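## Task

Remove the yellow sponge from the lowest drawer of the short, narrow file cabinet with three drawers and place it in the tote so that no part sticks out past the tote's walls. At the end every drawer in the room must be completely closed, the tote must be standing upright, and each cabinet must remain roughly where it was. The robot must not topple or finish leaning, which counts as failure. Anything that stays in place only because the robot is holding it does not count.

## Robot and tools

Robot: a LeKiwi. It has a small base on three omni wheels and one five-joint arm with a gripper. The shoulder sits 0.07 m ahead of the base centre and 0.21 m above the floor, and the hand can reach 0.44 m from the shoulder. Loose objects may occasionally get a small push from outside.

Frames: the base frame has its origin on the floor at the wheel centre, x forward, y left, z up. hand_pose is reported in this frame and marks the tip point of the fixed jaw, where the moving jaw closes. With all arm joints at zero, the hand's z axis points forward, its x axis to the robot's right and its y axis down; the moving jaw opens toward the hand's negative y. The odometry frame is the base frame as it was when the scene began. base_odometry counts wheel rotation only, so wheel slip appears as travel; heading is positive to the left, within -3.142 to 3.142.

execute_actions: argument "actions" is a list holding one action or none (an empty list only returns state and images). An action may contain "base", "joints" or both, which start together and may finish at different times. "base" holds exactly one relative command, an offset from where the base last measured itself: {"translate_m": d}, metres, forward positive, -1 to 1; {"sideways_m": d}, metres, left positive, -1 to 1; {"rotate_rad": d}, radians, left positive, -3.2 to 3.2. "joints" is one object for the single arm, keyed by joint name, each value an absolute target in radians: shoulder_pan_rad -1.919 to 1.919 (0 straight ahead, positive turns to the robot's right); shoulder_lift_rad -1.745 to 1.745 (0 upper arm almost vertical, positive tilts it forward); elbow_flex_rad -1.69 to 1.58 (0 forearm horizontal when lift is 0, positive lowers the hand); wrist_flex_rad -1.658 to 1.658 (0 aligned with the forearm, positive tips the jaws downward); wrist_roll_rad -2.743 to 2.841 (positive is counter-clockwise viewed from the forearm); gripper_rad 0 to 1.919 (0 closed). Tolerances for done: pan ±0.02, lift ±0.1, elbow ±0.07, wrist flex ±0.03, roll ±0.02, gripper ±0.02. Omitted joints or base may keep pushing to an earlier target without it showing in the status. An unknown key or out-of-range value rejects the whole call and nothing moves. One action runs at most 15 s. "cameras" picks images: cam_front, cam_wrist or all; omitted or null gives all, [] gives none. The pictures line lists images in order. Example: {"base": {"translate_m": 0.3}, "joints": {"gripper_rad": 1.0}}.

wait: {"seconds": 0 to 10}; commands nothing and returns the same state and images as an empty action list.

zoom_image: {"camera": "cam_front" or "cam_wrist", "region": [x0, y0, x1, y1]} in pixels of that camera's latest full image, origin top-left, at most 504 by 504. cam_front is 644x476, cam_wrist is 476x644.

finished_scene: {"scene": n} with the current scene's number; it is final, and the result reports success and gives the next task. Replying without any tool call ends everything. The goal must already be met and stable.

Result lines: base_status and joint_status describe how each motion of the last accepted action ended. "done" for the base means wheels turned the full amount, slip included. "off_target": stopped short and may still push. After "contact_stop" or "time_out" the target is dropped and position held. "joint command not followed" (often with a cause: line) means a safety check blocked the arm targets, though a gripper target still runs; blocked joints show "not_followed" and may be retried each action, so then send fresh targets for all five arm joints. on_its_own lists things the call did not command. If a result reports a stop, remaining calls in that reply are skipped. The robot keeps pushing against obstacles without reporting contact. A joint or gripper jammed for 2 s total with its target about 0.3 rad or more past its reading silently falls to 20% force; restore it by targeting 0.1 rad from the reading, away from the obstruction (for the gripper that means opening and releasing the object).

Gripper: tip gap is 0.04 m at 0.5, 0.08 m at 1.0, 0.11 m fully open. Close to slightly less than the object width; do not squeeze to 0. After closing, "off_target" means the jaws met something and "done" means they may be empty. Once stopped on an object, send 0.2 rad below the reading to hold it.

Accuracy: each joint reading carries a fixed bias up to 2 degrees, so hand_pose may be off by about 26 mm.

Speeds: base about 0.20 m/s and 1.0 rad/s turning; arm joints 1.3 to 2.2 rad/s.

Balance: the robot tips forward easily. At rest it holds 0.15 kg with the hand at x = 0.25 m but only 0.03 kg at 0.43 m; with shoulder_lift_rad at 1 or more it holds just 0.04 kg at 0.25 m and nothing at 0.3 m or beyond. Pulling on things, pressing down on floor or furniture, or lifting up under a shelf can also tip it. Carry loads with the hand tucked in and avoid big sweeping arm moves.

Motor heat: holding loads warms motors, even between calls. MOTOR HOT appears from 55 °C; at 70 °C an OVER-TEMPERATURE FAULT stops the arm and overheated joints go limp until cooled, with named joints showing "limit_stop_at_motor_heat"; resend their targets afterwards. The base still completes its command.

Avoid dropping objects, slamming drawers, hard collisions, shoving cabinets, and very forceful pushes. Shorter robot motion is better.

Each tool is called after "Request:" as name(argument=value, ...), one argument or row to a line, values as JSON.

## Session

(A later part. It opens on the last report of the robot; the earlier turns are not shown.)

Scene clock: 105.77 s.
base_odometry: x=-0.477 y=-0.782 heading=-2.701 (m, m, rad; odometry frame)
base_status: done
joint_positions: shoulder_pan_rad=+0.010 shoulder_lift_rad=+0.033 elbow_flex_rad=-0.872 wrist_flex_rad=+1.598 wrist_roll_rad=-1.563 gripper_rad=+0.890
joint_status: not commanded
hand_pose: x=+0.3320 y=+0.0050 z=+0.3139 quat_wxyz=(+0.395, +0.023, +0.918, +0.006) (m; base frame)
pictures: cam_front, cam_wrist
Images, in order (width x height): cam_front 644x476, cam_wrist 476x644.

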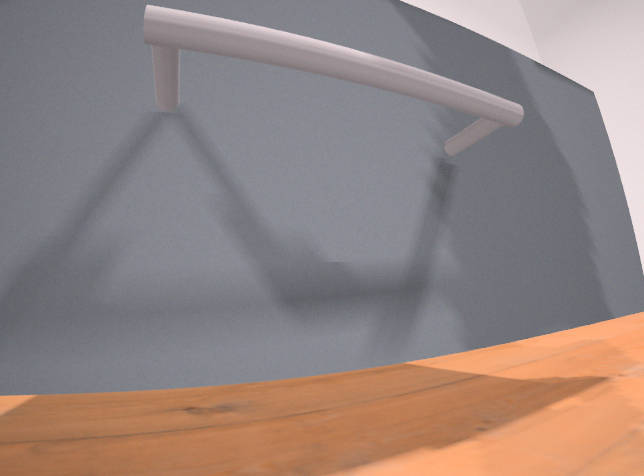

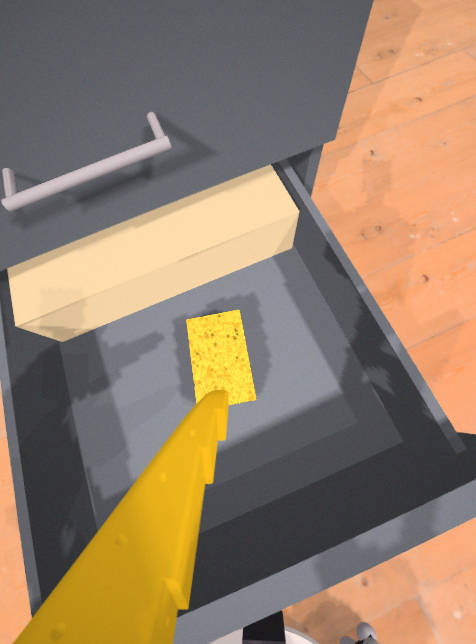

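Request:
execute_actions(
  actions=[
    {"base":{"translate_m":-0.04},"joints":{"shoulder_pan_rad":-0.1,"shoulder_lift_rad":0.5,"elbow_flex_rad":-0.7,"wrist_flex_rad":1.6}},
  ],
)

Scene clock: 110.00 s.
base_odometry: x=-0.441 y=-0.766 heading=-2.701 (m, m, rad; odometry frame)
base_status: done
joint_positions: shoulder_pan_rad=-0.091 shoulder_lift_rad=+0.515 elbow_flex_rad=-0.694 wrist_flex_rad=+1.598 wrist_roll_rad=-1.563 gripper_rad=+0.890
joint_status: all done
hand_pose: x=+0.3316 y=+0.0319 z=+0.1636 quat_wxyz=(+0.076, -0.025, +0.997, +0.005) (m; base frame)
pictures: cam_front, cam_wrist
Images, in order (width x height): cam_front 644x476, cam_wrist 476x644.

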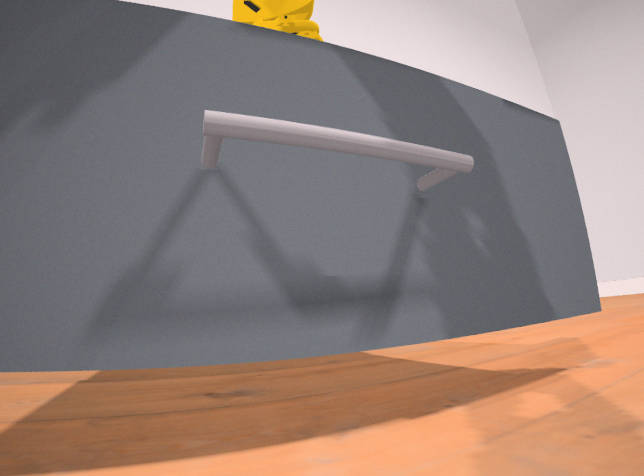

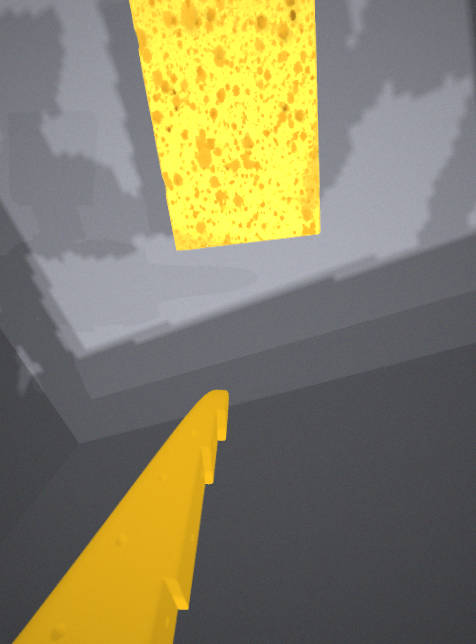

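Request:
execute_actions(
  actions=[
    {"joints":{"shoulder_pan_rad":-0.2,"shoulder_lift_rad":0.75,"elbow_flex_rad":-0.9,"wrist_flex_rad":1.35}},
  ],
)

Scene clock: 113.03 s.
base_odometry: x=-0.441 y=-0.766 heading=-2.701 (m, m, rad; odometry frame)
base_status: not commanded
joint_positions: shoulder_pan_rad=-0.189 shoulder_lift_rad=+0.770 elbow_flex_rad=-0.868 wrist_flex_rad=+1.360 wrist_roll_rad=-1.563 gripper_rad=+0.890
joint_status: all done
hand_pose: x=+0.3714 y=+0.0661 z=+0.1357 quat_wxyz=(+0.153, -0.073, +0.985, +0.018) (m; base frame)
pictures: cam_front, cam_wrist
Images, in order (width x height): cam_front 644x476, cam_wrist 476x644.

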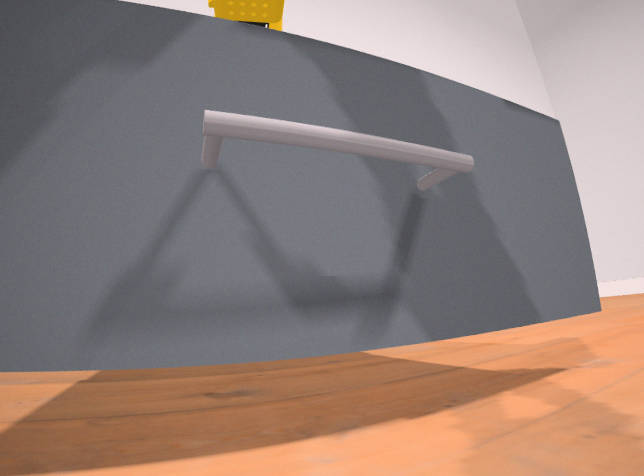

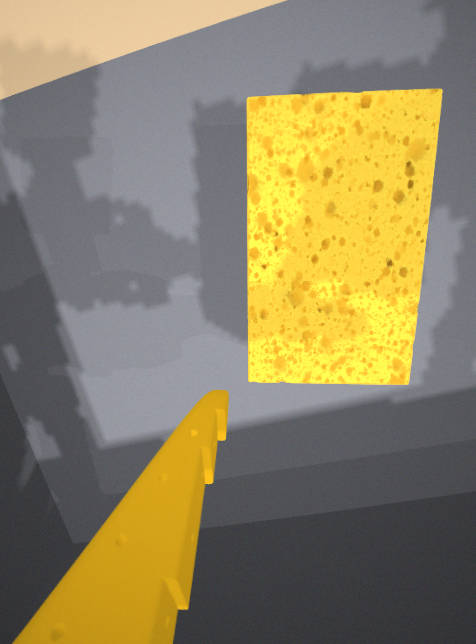

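Request:
execute_actions(
  actions=[
    {"joints":{"shoulder_lift_rad":0.92,"elbow_flex_rad":-0.95,"wrist_flex_rad":1.2,"gripper_rad":1.2}},
  ],
)

Scene clock: 116.37 s.
base_odometry: x=-0.441 y=-0.766 heading=-2.701 (m, m, rad; odometry frame)
base_status: not commanded
joint_positions: shoulder_pan_rad=-0.189 shoulder_lift_rad=+0.941 elbow_flex_rad=-0.915 wrist_flex_rad=+1.210 wrist_roll_rad=-1.563 gripper_rad=+1.189
joint_status: all done
hand_pose: x=+0.3854 y=+0.0688 z=+0.1026 quat_wxyz=(+0.165, -0.073, +0.983, +0.019) (m; base frame)
pictures: cam_front, cam_wrist
Images, in order (width x height): cam_front 644x476, cam_wrist 476x644.

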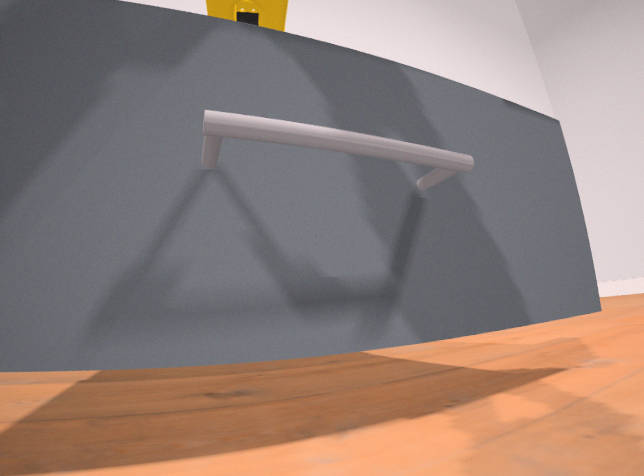

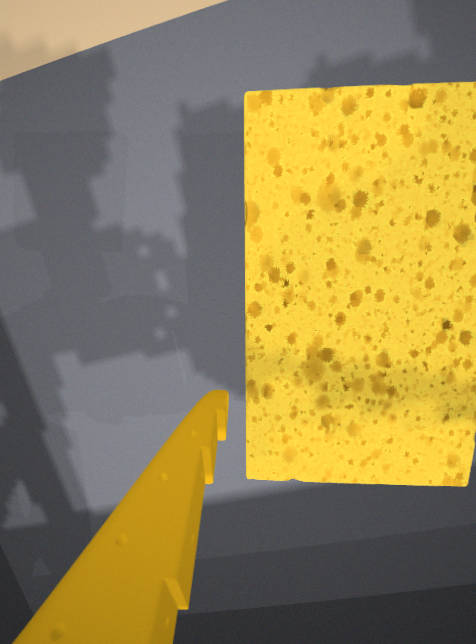

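Tip near top level; go a bit lower by tiny wrist tilt and close.

Request:
execute_actions(
  actions=[
    {"joints":{"shoulder_lift_rad":0.98,"elbow_flex_rad":-0.9,"wrist_flex_rad":1.12}},
  ],
  cameras=[],
)

Request:
execute_actions(
  actions=[
    {"joints":{"gripper_rad":0.55}},
  ],
)

Scene clock: 118.93 s.
base_odometry: x=-0.441 y=-0.766 heading=-2.701 (m, m, rad; odometry frame)
base_status: not commanded
joint_positions: shoulder_pan_rad=-0.189 shoulder_lift_rad=+1.003 elbow_flex_rad=-0.895 wrist_flex_rad=+1.130 wrist_roll_rad=-1.563 gripper_rad=+1.190
joint_status: all done
hand_pose: x=+0.3873 y=+0.0691 z=+0.0849 quat_wxyz=(+0.165, -0.073, +0.983, +0.019) (m; base frame)
pictures: none
No camera images: the call's "cameras" was empty. Leave "cameras" out to get every camera's image.

Scene clock: 119.80 s.
base_odometry: x=-0.441 y=-0.766 heading=-2.701 (m, m, rad; odometry frame)
base_status: not commanded
joint_positions: shoulder_pan_rad=-0.189 shoulder_lift_rad=+1.003 elbow_flex_rad=-0.895 wrist_flex_rad=+1.129 wrist_roll_rad=-1.563 gripper_rad=+0.737
joint_status: gripper_rad off_target (ended at +0.737, target +0.550)
hand_pose: x=+0.3876 y=+0.0692 z=+0.0850 quat_wxyz=(+0.165, -0.073, +0.983, +0.019) (m; base frame)
pictures: cam_front, cam_wrist
Images, in order (width x height): cam_front 644x476, cam_wrist 476x644.

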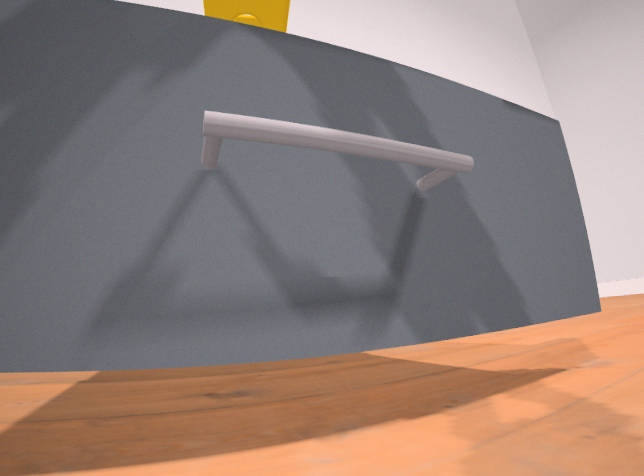

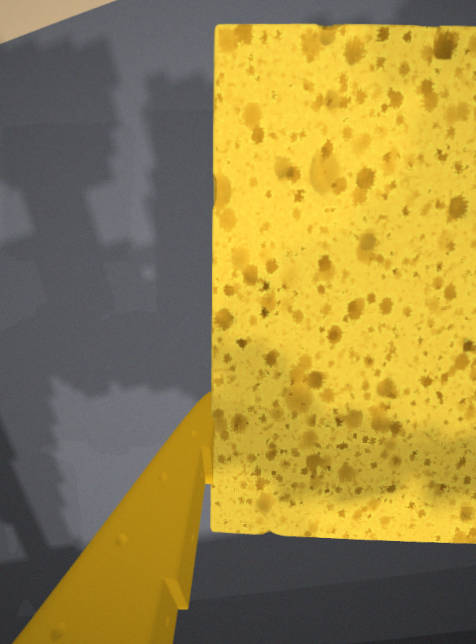

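Gripped. Lift, back off; then close the drawer by pushing with the hand.

Request:
execute_actions(
  actions=[
    {"joints":{"shoulder_lift_rad":0.0,"elbow_flex_rad":-0.9,"wrist_flex_rad":1.6,"shoulder_pan_rad":0}},
  ],
  cameras=[],
)

Request:
execute_actions(
  actions=[
    {"base":{"translate_m":-0.35}},
  ],
)

Scene clock: 122.50 s.
base_odometry: x=-0.441 y=-0.766 heading=-2.701 (m, m, rad; odometry frame)
base_status: not commanded
joint_positions: shoulder_pan_rad=-0.010 shoulder_lift_rad=+0.041 elbow_flex_rad=-0.891 wrist_flex_rad=+1.598 wrist_roll_rad=-1.563 gripper_rad=+0.734
joint_status: all done
hand_pose: x=+0.3328 y=+0.0103 z=+0.3158 quat_wxyz=(+0.400, +0.014, +0.917, +0.010) (m; base frame)
pictures: none
No camera images: the call's "cameras" was empty. Leave "cameras" out to get every camera's image.

Scene clock: 125.23 s.
base_odometry: x=-0.125 y=-0.617 heading=-2.701 (m, m, rad; odometry frame)
base_status: done
joint_positions: shoulder_pan_rad=-0.010 shoulder_lift_rad=+0.041 elbow_flex_rad=-0.891 wrist_flex_rad=+1.598 wrist_roll_rad=-1.563 gripper_rad=+0.734
joint_status: not commanded
hand_pose: x=+0.3328 y=+0.0103 z=+0.3158 quat_wxyz=(+0.400, +0.014, +0.917, +0.010) (m; base frame)
pictures: cam_front, cam_wrist
Images, in order (width x height): cam_front 644x476, cam_wrist 476x644.

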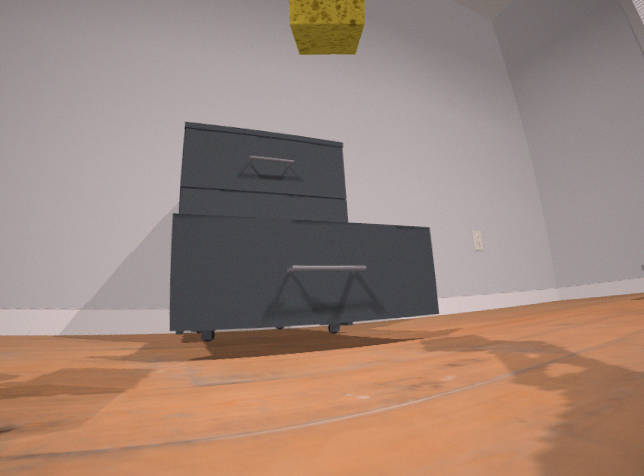

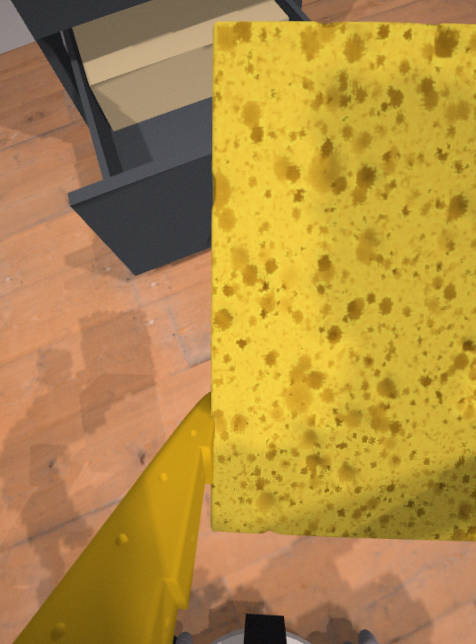

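Request:
execute_actions(
  actions=[
    {"base":{"rotate_rad":-1.0},"joints":{"gripper_rad":0.55}},
  ],
  cameras=[],
)

Request:
execute_actions(
  actions=[
    {"base":{"translate_m":0.8}},
  ],
  cameras=["cam_front"],
)

Scene clock: 129.73 s.
base_odometry: x=-0.125 y=-0.617 heading=+2.586 (m, m, rad; odometry frame)
base_status: done
joint_positions: shoulder_pan_rad=-0.008 shoulder_lift_rad=+0.039 elbow_flex_rad=-0.891 wrist_flex_rad=+1.598 wrist_roll_rad=-1.563 gripper_rad=+0.734
joint_status: gripper_rad off_target (ended at +0.734, target +0.550)
hand_pose: x=+0.3326 y=+0.0099 z=+0.3162 quat_wxyz=(+0.400, +0.015, +0.916, +0.010) (m; base frame)
pictures: none
No camera images: the call's "cameras" was empty. Leave "cameras" out to get every camera's image.

Scene clock: 134.70 s.
base_odometry: x=-0.804 y=-0.195 heading=+2.586 (m, m, rad; odometry frame)
base_status: done
joint_positions: shoulder_pan_rad=-0.008 shoulder_lift_rad=+0.039 elbow_flex_rad=-0.891 wrist_flex_rad=+1.598 wrist_roll_rad=-1.563 gripper_rad=+0.734
joint_status: not commanded
hand_pose: x=+0.3326 y=+0.0099 z=+0.3162 quat_wxyz=(+0.400, +0.015, +0.916, +0.010) (m; base frame)
pictures: cam_front
Images, in order (width x height): cam_front 644x476.

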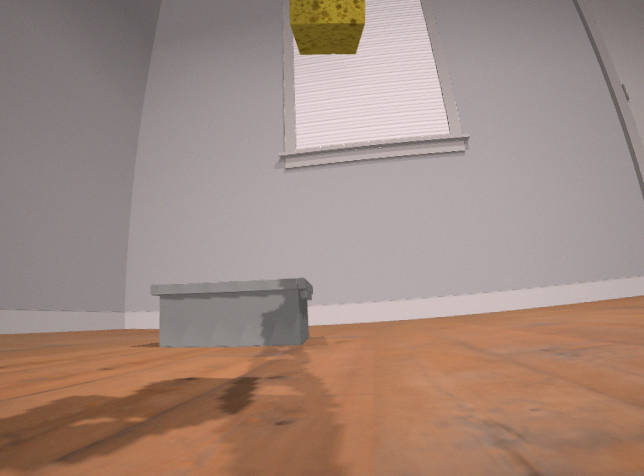

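Request:
execute_actions(
  actions=[
    {"base":{"rotate_rad":0.25}},
  ],
  cameras=[],
)

Request:
execute_actions(
  actions=[
    {"base":{"translate_m":0.35}},
  ],
)

Scene clock: 137.23 s.
base_odometry: x=-0.804 y=-0.195 heading=+2.832 (m, m, rad; odometry frame)
base_status: done
joint_positions: shoulder_pan_rad=-0.008 shoulder_lift_rad=+0.039 elbow_flex_rad=-0.891 wrist_flex_rad=+1.598 wrist_roll_rad=-1.563 gripper_rad=+0.734
joint_status: not commanded
hand_pose: x=+0.3326 y=+0.0099 z=+0.3162 quat_wxyz=(+0.400, +0.015, +0.916, +0.010) (m; base frame)
pictures: none
No camera images: the call's "cameras" was empty. Leave "cameras" out to get every camera's image.

Scene clock: 139.97 s.
base_odometry: x=-1.137 y=-0.088 heading=+2.832 (m, m, rad; odometry frame)
base_status: done
joint_positions: shoulder_pan_rad=-0.008 shoulder_lift_rad=+0.039 elbow_flex_rad=-0.891 wrist_flex_rad=+1.598 wrist_roll_rad=-1.563 gripper_rad=+0.734
joint_status: not commanded
hand_pose: x=+0.3326 y=+0.0099 z=+0.3162 quat_wxyz=(+0.400, +0.015, +0.916, +0.010) (m; base frame)
pictures: cam_front, cam_wrist
Images, in order (width x height): cam_front 644x476, cam_wrist 476x644.

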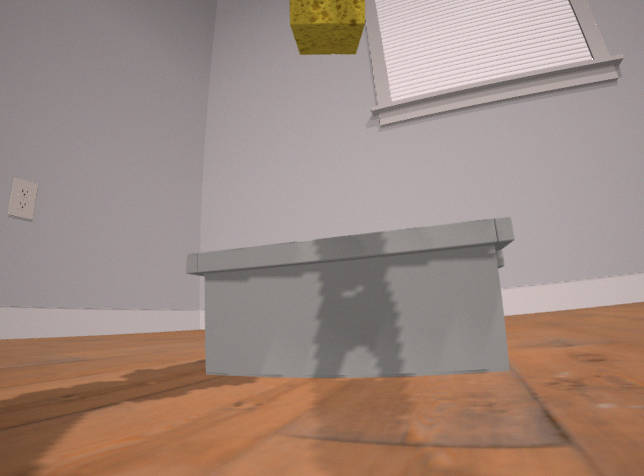

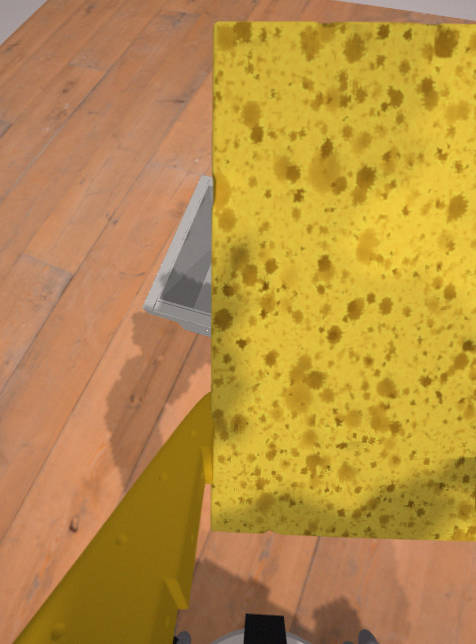

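Request:
execute_actions(
  actions=[
    {"base":{"translate_m":0.2}},
  ],
  cameras=[],
)

Request:
execute_actions(
  actions=[
    {"joints":{"shoulder_lift_rad":0.5,"elbow_flex_rad":-0.7,"wrist_flex_rad":1.6}},
  ],
)

Scene clock: 144.53 s.
base_odometry: x=-1.327 y=-0.027 heading=+2.832 (m, m, rad; odometry frame)
base_status: done
joint_positions: shoulder_pan_rad=-0.008 shoulder_lift_rad=+0.039 elbow_flex_rad=-0.891 wrist_flex_rad=+1.598 wrist_roll_rad=-1.563 gripper_rad=+0.734
joint_status: not commanded
hand_pose: x=+0.3326 y=+0.0099 z=+0.3162 quat_wxyz=(+0.400, +0.015, +0.916, +0.010) (m; base frame)
pictures: none
No camera images: the call's "cameras" was empty. Leave "cameras" out to get every camera's image.

Scene clock: 145.40 s.
base_odometry: x=-1.327 y=-0.027 heading=+2.832 (m, m, rad; odometry frame)
base_status: not commanded
joint_positions: shoulder_pan_rad=-0.008 shoulder_lift_rad=+0.520 elbow_flex_rad=-0.691 wrist_flex_rad=+1.598 wrist_roll_rad=-1.563 gripper_rad=+0.734
joint_status: all done
hand_pose: x=+0.3328 y=+0.0099 z=+0.1620 quat_wxyz=(+0.072, +0.016, +0.997, +0.002) (m; base frame)
pictures: cam_front, cam_wrist
Images, in order (width x height): cam_front 644x476, cam_wrist 476x644.

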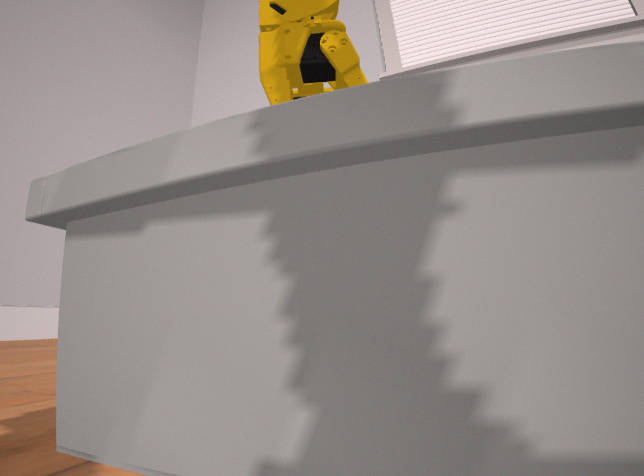

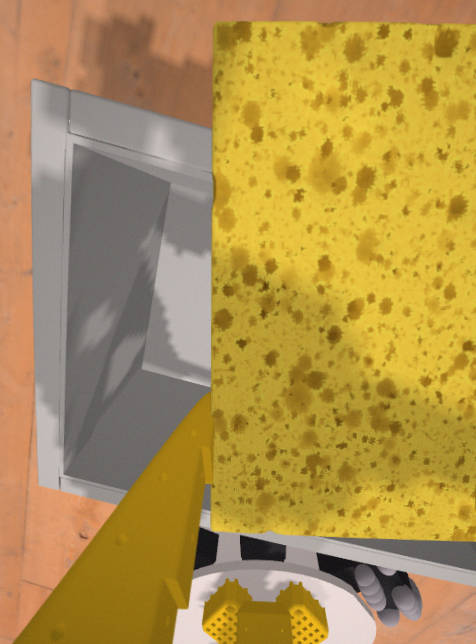

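Inside. Lower slightly and release.

Request:
execute_actions(
  actions=[
    {"joints":{"shoulder_lift_rad":0.7,"elbow_flex_rad":-0.65}},
  ],
  cameras=[],
)

Request:
execute_actions(
  actions=[
    {"joints":{"gripper_rad":1.2}},
  ],
  cameras=[],
)

Request:
execute_actions(
  actions=[
    {"joints":{"shoulder_lift_rad":0.0,"elbow_flex_rad":-0.9}},
  ],
  cameras=["cam_wrist"],
)

Request:
execute_actions(
  actions=[
    {"base":{"translate_m":-1.0}},
  ],
  cameras=[],
)

Request:
execute_actions(
  actions=[
    {"base":{"rotate_rad":0.9},"joints":{"shoulder_lift_rad":0.62,"elbow_flex_rad":0.81,"wrist_flex_rad":-1.0,"gripper_rad":0,"wrist_roll_rad":0}},
  ],
  cameras=["cam_front"],
)

Scene clock: 152.17 s.
base_odometry: x=-1.327 y=-0.027 heading=+2.832 (m, m, rad; odometry frame)
base_status: not commanded
joint_positions: shoulder_pan_rad=-0.006 shoulder_lift_rad=+0.684 elbow_flex_rad=-0.658 wrist_flex_rad=+1.600 wrist_roll_rad=-1.566 gripper_rad=+0.720
joint_status: all done
hand_pose: x=+0.3164 y=+0.0093 z=+0.1199 quat_wxyz=(-0.027, +0.019, +0.999, -0.001) (m; base frame)
pictures: none
No camera images: the call's "cameras" was empty. Leave "cameras" out to get every camera's image.

Scene clock: 153.03 s.
base_odometry: x=-1.327 y=-0.027 heading=+2.832 (m, m, rad; odometry frame)
base_status: not commanded
joint_positions: shoulder_pan_rad=-0.006 shoulder_lift_rad=+0.702 elbow_flex_rad=-0.651 wrist_flex_rad=+1.600 wrist_roll_rad=-1.566 gripper_rad=+1.188
joint_status: all done
hand_pose: x=+0.3138 y=+0.0093 z=+0.1151 quat_wxyz=(-0.040, +0.019, +0.999, -0.001) (m; base frame)
pictures: none
No camera images: the call's "cameras" was empty. Leave "cameras" out to get every camera's image.

Scene clock: 154.03 s.
base_odometry: x=-1.327 y=-0.027 heading=+2.832 (m, m, rad; odometry frame)
base_status: not commanded
joint_positions: shoulder_pan_rad=-0.006 shoulder_lift_rad=+0.038 elbow_flex_rad=-0.877 wrist_flex_rad=+1.600 wrist_roll_rad=-1.566 gripper_rad=+1.190
joint_status: all done
hand_pose: x=+0.3322 y=+0.0094 z=+0.3136 quat_wxyz=(+0.394, +0.017, +0.919, +0.010) (m; base frame)
pictures: cam_wrist
Images, in order (width x height): cam_wrist 476x644.

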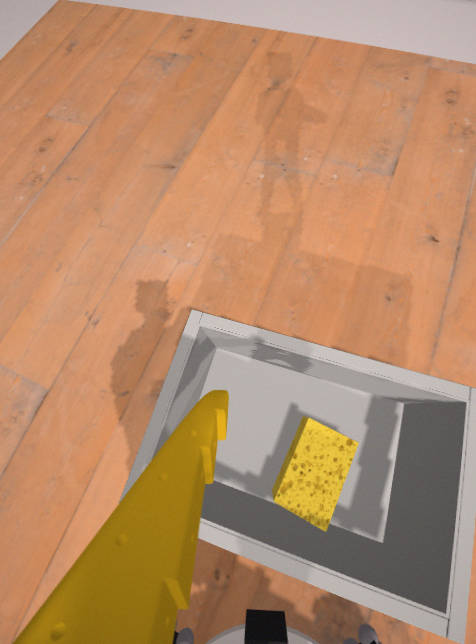

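Scene clock: 160.00 s.
base_odometry: x=-0.375 y=-0.332 heading=+2.832 (m, m, rad; odometry frame)
base_status: done
joint_positions: shoulder_pan_rad=-0.006 shoulder_lift_rad=+0.038 elbow_flex_rad=-0.877 wrist_flex_rad=+1.600 wrist_roll_rad=-1.566 gripper_rad=+1.190
joint_status: not commanded
hand_pose: x=+0.3322 y=+0.0094 z=+0.3136 quat_wxyz=(+0.394, +0.017, +0.919, +0.010) (m; base frame)
pictures: none
No camera images: the call's "cameras" was empty. Leave "cameras" out to get every camera's image.

Scene clock: 162.33 s.
base_odometry: x=-0.375 y=-0.332 heading=-2.555 (m, m, rad; odometry frame)
base_status: done
joint_positions: shoulder_pan_rad=-0.002 shoulder_lift_rad=+0.625 elbow_flex_rad=+0.809 wrist_flex_rad=-0.985 wrist_roll_rad=-0.007 gripper_rad=+0.010
joint_status: all done
hand_pose: x=+0.3507 y=+0.0006 z=+0.0740 quat_wxyz=(+0.387, -0.582, +0.615, -0.365) (m; base frame)
pictures: cam_front
Images, in order (width x height): cam_front 644x476.

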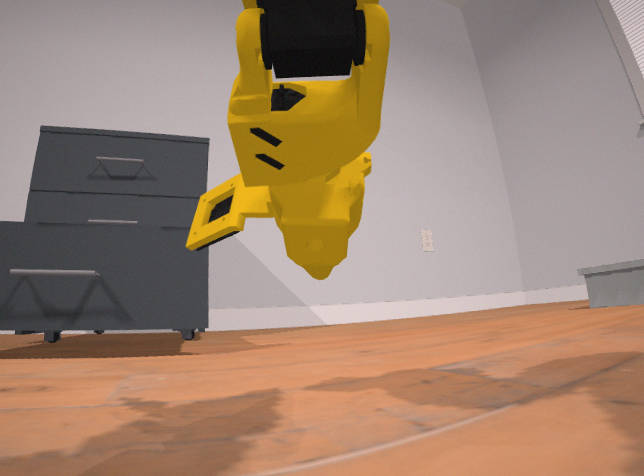

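Request:
execute_actions(
  actions=[
    {"base":{"sideways_m":0.47}},
  ],
  cameras=["cam_front"],
)

Scene clock: 168.37 s.
base_odometry: x=-0.116 y=-0.724 heading=-2.557 (m, m, rad; odometry frame)
base_status: done
joint_positions: shoulder_pan_rad=-0.002 shoulder_lift_rad=+0.627 elbow_flex_rad=+0.809 wrist_flex_rad=-0.987 wrist_roll_rad=-0.007 gripper_rad=+0.010
joint_status: not commanded
hand_pose: x=+0.3506 y=+0.0006 z=+0.0738 quat_wxyz=(+0.387, -0.582, +0.615, -0.365) (m; base frame)
pictures: cam_front
Images, in order (width x height): cam_front 644x476.

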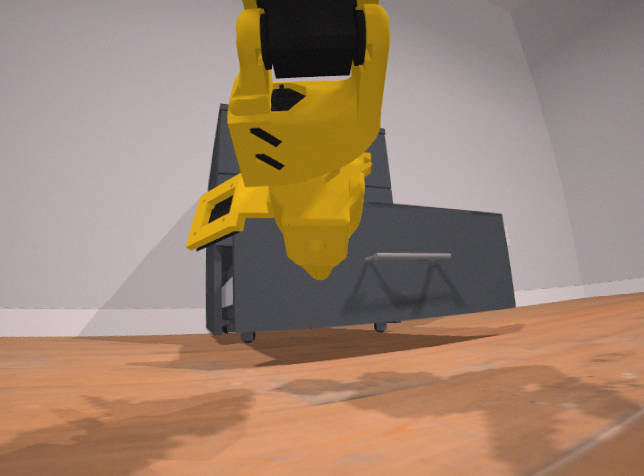

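Request:
execute_actions(
  actions=[
    {"base":{"rotate_rad":0.3}},
  ],
  cameras=[],
)

Request:
execute_actions(
  actions=[
    {"base":{"sideways_m":-0.33}},
  ],
  cameras=["cam_front"],
)

Scene clock: 172.60 s.
base_odometry: x=-0.116 y=-0.724 heading=-2.261 (m, m, rad; odometry frame)
base_status: done
joint_positions: shoulder_pan_rad=-0.002 shoulder_lift_rad=+0.627 elbow_flex_rad=+0.809 wrist_flex_rad=-0.987 wrist_roll_rad=-0.007 gripper_rad=+0.010
joint_status: not commanded
hand_pose: x=+0.3506 y=+0.0006 z=+0.0738 quat_wxyz=(+0.387, -0.582, +0.615, -0.365) (m; base frame)
pictures: none
No camera images: the call's "cameras" was empty. Leave "cameras" out to get every camera's image.

Scene clock: 175.23 s.
base_odometry: x=-0.371 y=-0.514 heading=-2.259 (m, m, rad; odometry frame)
base_status: done
joint_positions: shoulder_pan_rad=-0.002 shoulder_lift_rad=+0.627 elbow_flex_rad=+0.809 wrist_flex_rad=-0.987 wrist_roll_rad=-0.007 gripper_rad=+0.010
joint_status: not commanded
hand_pose: x=+0.3506 y=+0.0006 z=+0.0738 quat_wxyz=(+0.387, -0.582, +0.615, -0.365) (m; base frame)
pictures: cam_front
Images, in order (width x height): cam_front 644x476.

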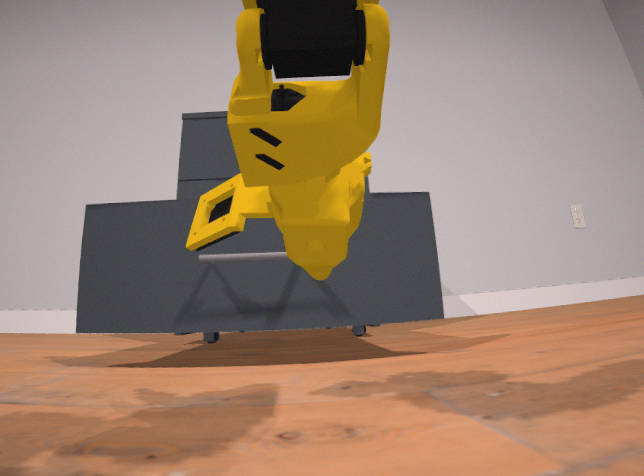

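Request:
execute_actions(
  actions=[
    {"base":{"sideways_m":0.08}},
  ],
  cameras=[],
)

Request:
execute_actions(
  actions=[
    {"base":{"translate_m":0.4}},
  ],
)

Scene clock: 179.13 s.
base_odometry: x=-0.310 y=-0.565 heading=-2.261 (m, m, rad; odometry frame)
base_status: done
joint_positions: shoulder_pan_rad=-0.002 shoulder_lift_rad=+0.627 elbow_flex_rad=+0.809 wrist_flex_rad=-0.987 wrist_roll_rad=-0.007 gripper_rad=+0.010
joint_status: not commanded
hand_pose: x=+0.3506 y=+0.0006 z=+0.0738 quat_wxyz=(+0.387, -0.582, +0.615, -0.365) (m; base frame)
pictures: none
No camera images: the call's "cameras" was empty. Leave "cameras" out to get every camera's image.

Scene clock: 182.10 s.
base_odometry: x=-0.564 y=-0.873 heading=-2.261 (m, m, rad; odometry frame)
base_status: done
joint_positions: shoulder_pan_rad=-0.002 shoulder_lift_rad=+0.667 elbow_flex_rad=+0.827 wrist_flex_rad=-0.987 wrist_roll_rad=-0.006 gripper_rad=+0.000
joint_status: not commanded
hand_pose: x=+0.3410 y=+0.0005 z=+0.0610 quat_wxyz=(+0.368, -0.593, +0.625, -0.348) (m; base frame)
pictures: cam_front, cam_wrist
Images, in order (width x height): cam_front 644x476, cam_wrist 476x644.

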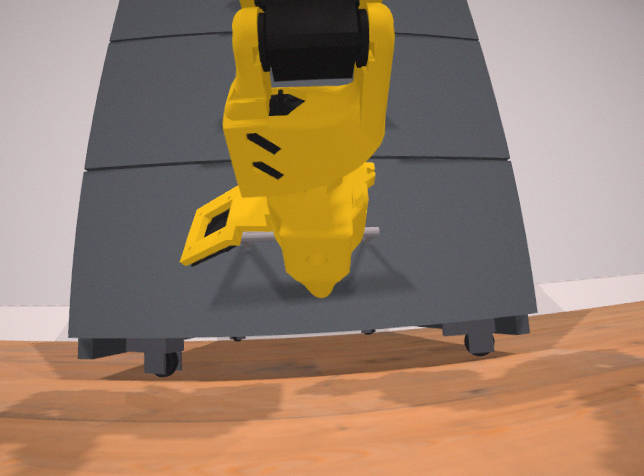

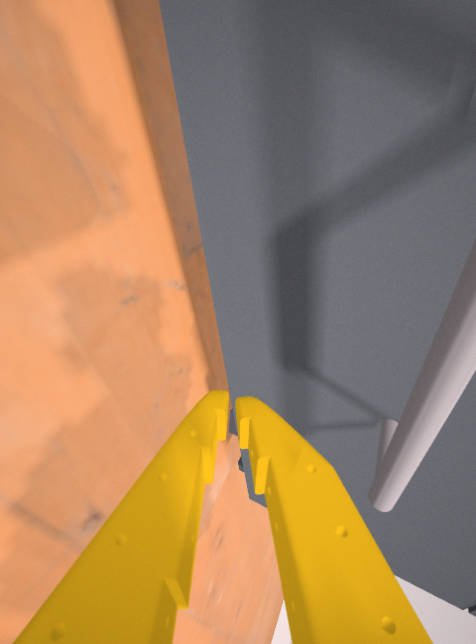

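Looks shut; small extra nudge, then back off.

Request:
execute_actions(
  actions=[
    {"base":{"translate_m":0.03},"joints":{"wrist_flex_rad":-1.06}},
  ],
  cameras=[],
)

Request:
execute_actions(
  actions=[
    {"base":{"translate_m":-0.15}},
  ],
  cameras=["cam_wrist"],
)

Request:
finished_scene(
  scene=1,
)

Scene clock: 186.97 s.
base_odometry: x=-0.582 y=-0.896 heading=-2.261 (m, m, rad; odometry frame)
base_status: done
joint_positions: shoulder_pan_rad=-0.002 shoulder_lift_rad=+0.667 elbow_flex_rad=+0.835 wrist_flex_rad=-1.045 wrist_roll_rad=-0.006 gripper_rad=+0.000
joint_status: all done
hand_pose: x=+0.3441 y=+0.0005 z=+0.0679 quat_wxyz=(+0.384, -0.584, +0.616, -0.363) (m; base frame)
pictures: none
No camera images: the call's "cameras" was empty. Leave "cameras" out to get every camera's image.

Scene clock: 188.70 s.
base_odometry: x=-0.487 y=-0.780 heading=-2.261 (m, m, rad; odometry frame)
base_status: done
joint_positions: shoulder_pan_rad=-0.002 shoulder_lift_rad=+0.665 elbow_flex_rad=+0.827 wrist_flex_rad=-1.045 wrist_roll_rad=-0.006 gripper_rad=+0.000
joint_status: not commanded
hand_pose: x=+0.3459 y=+0.0005 z=+0.0695 quat_wxyz=(+0.387, -0.583, +0.614, -0.366) (m; base frame)
pictures: cam_wrist
Images, in order (width x height): cam_wrist 476x644.

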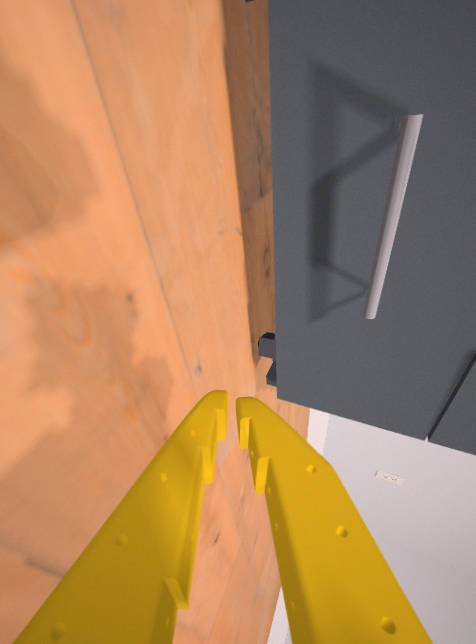

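The scene is finished: the task was done.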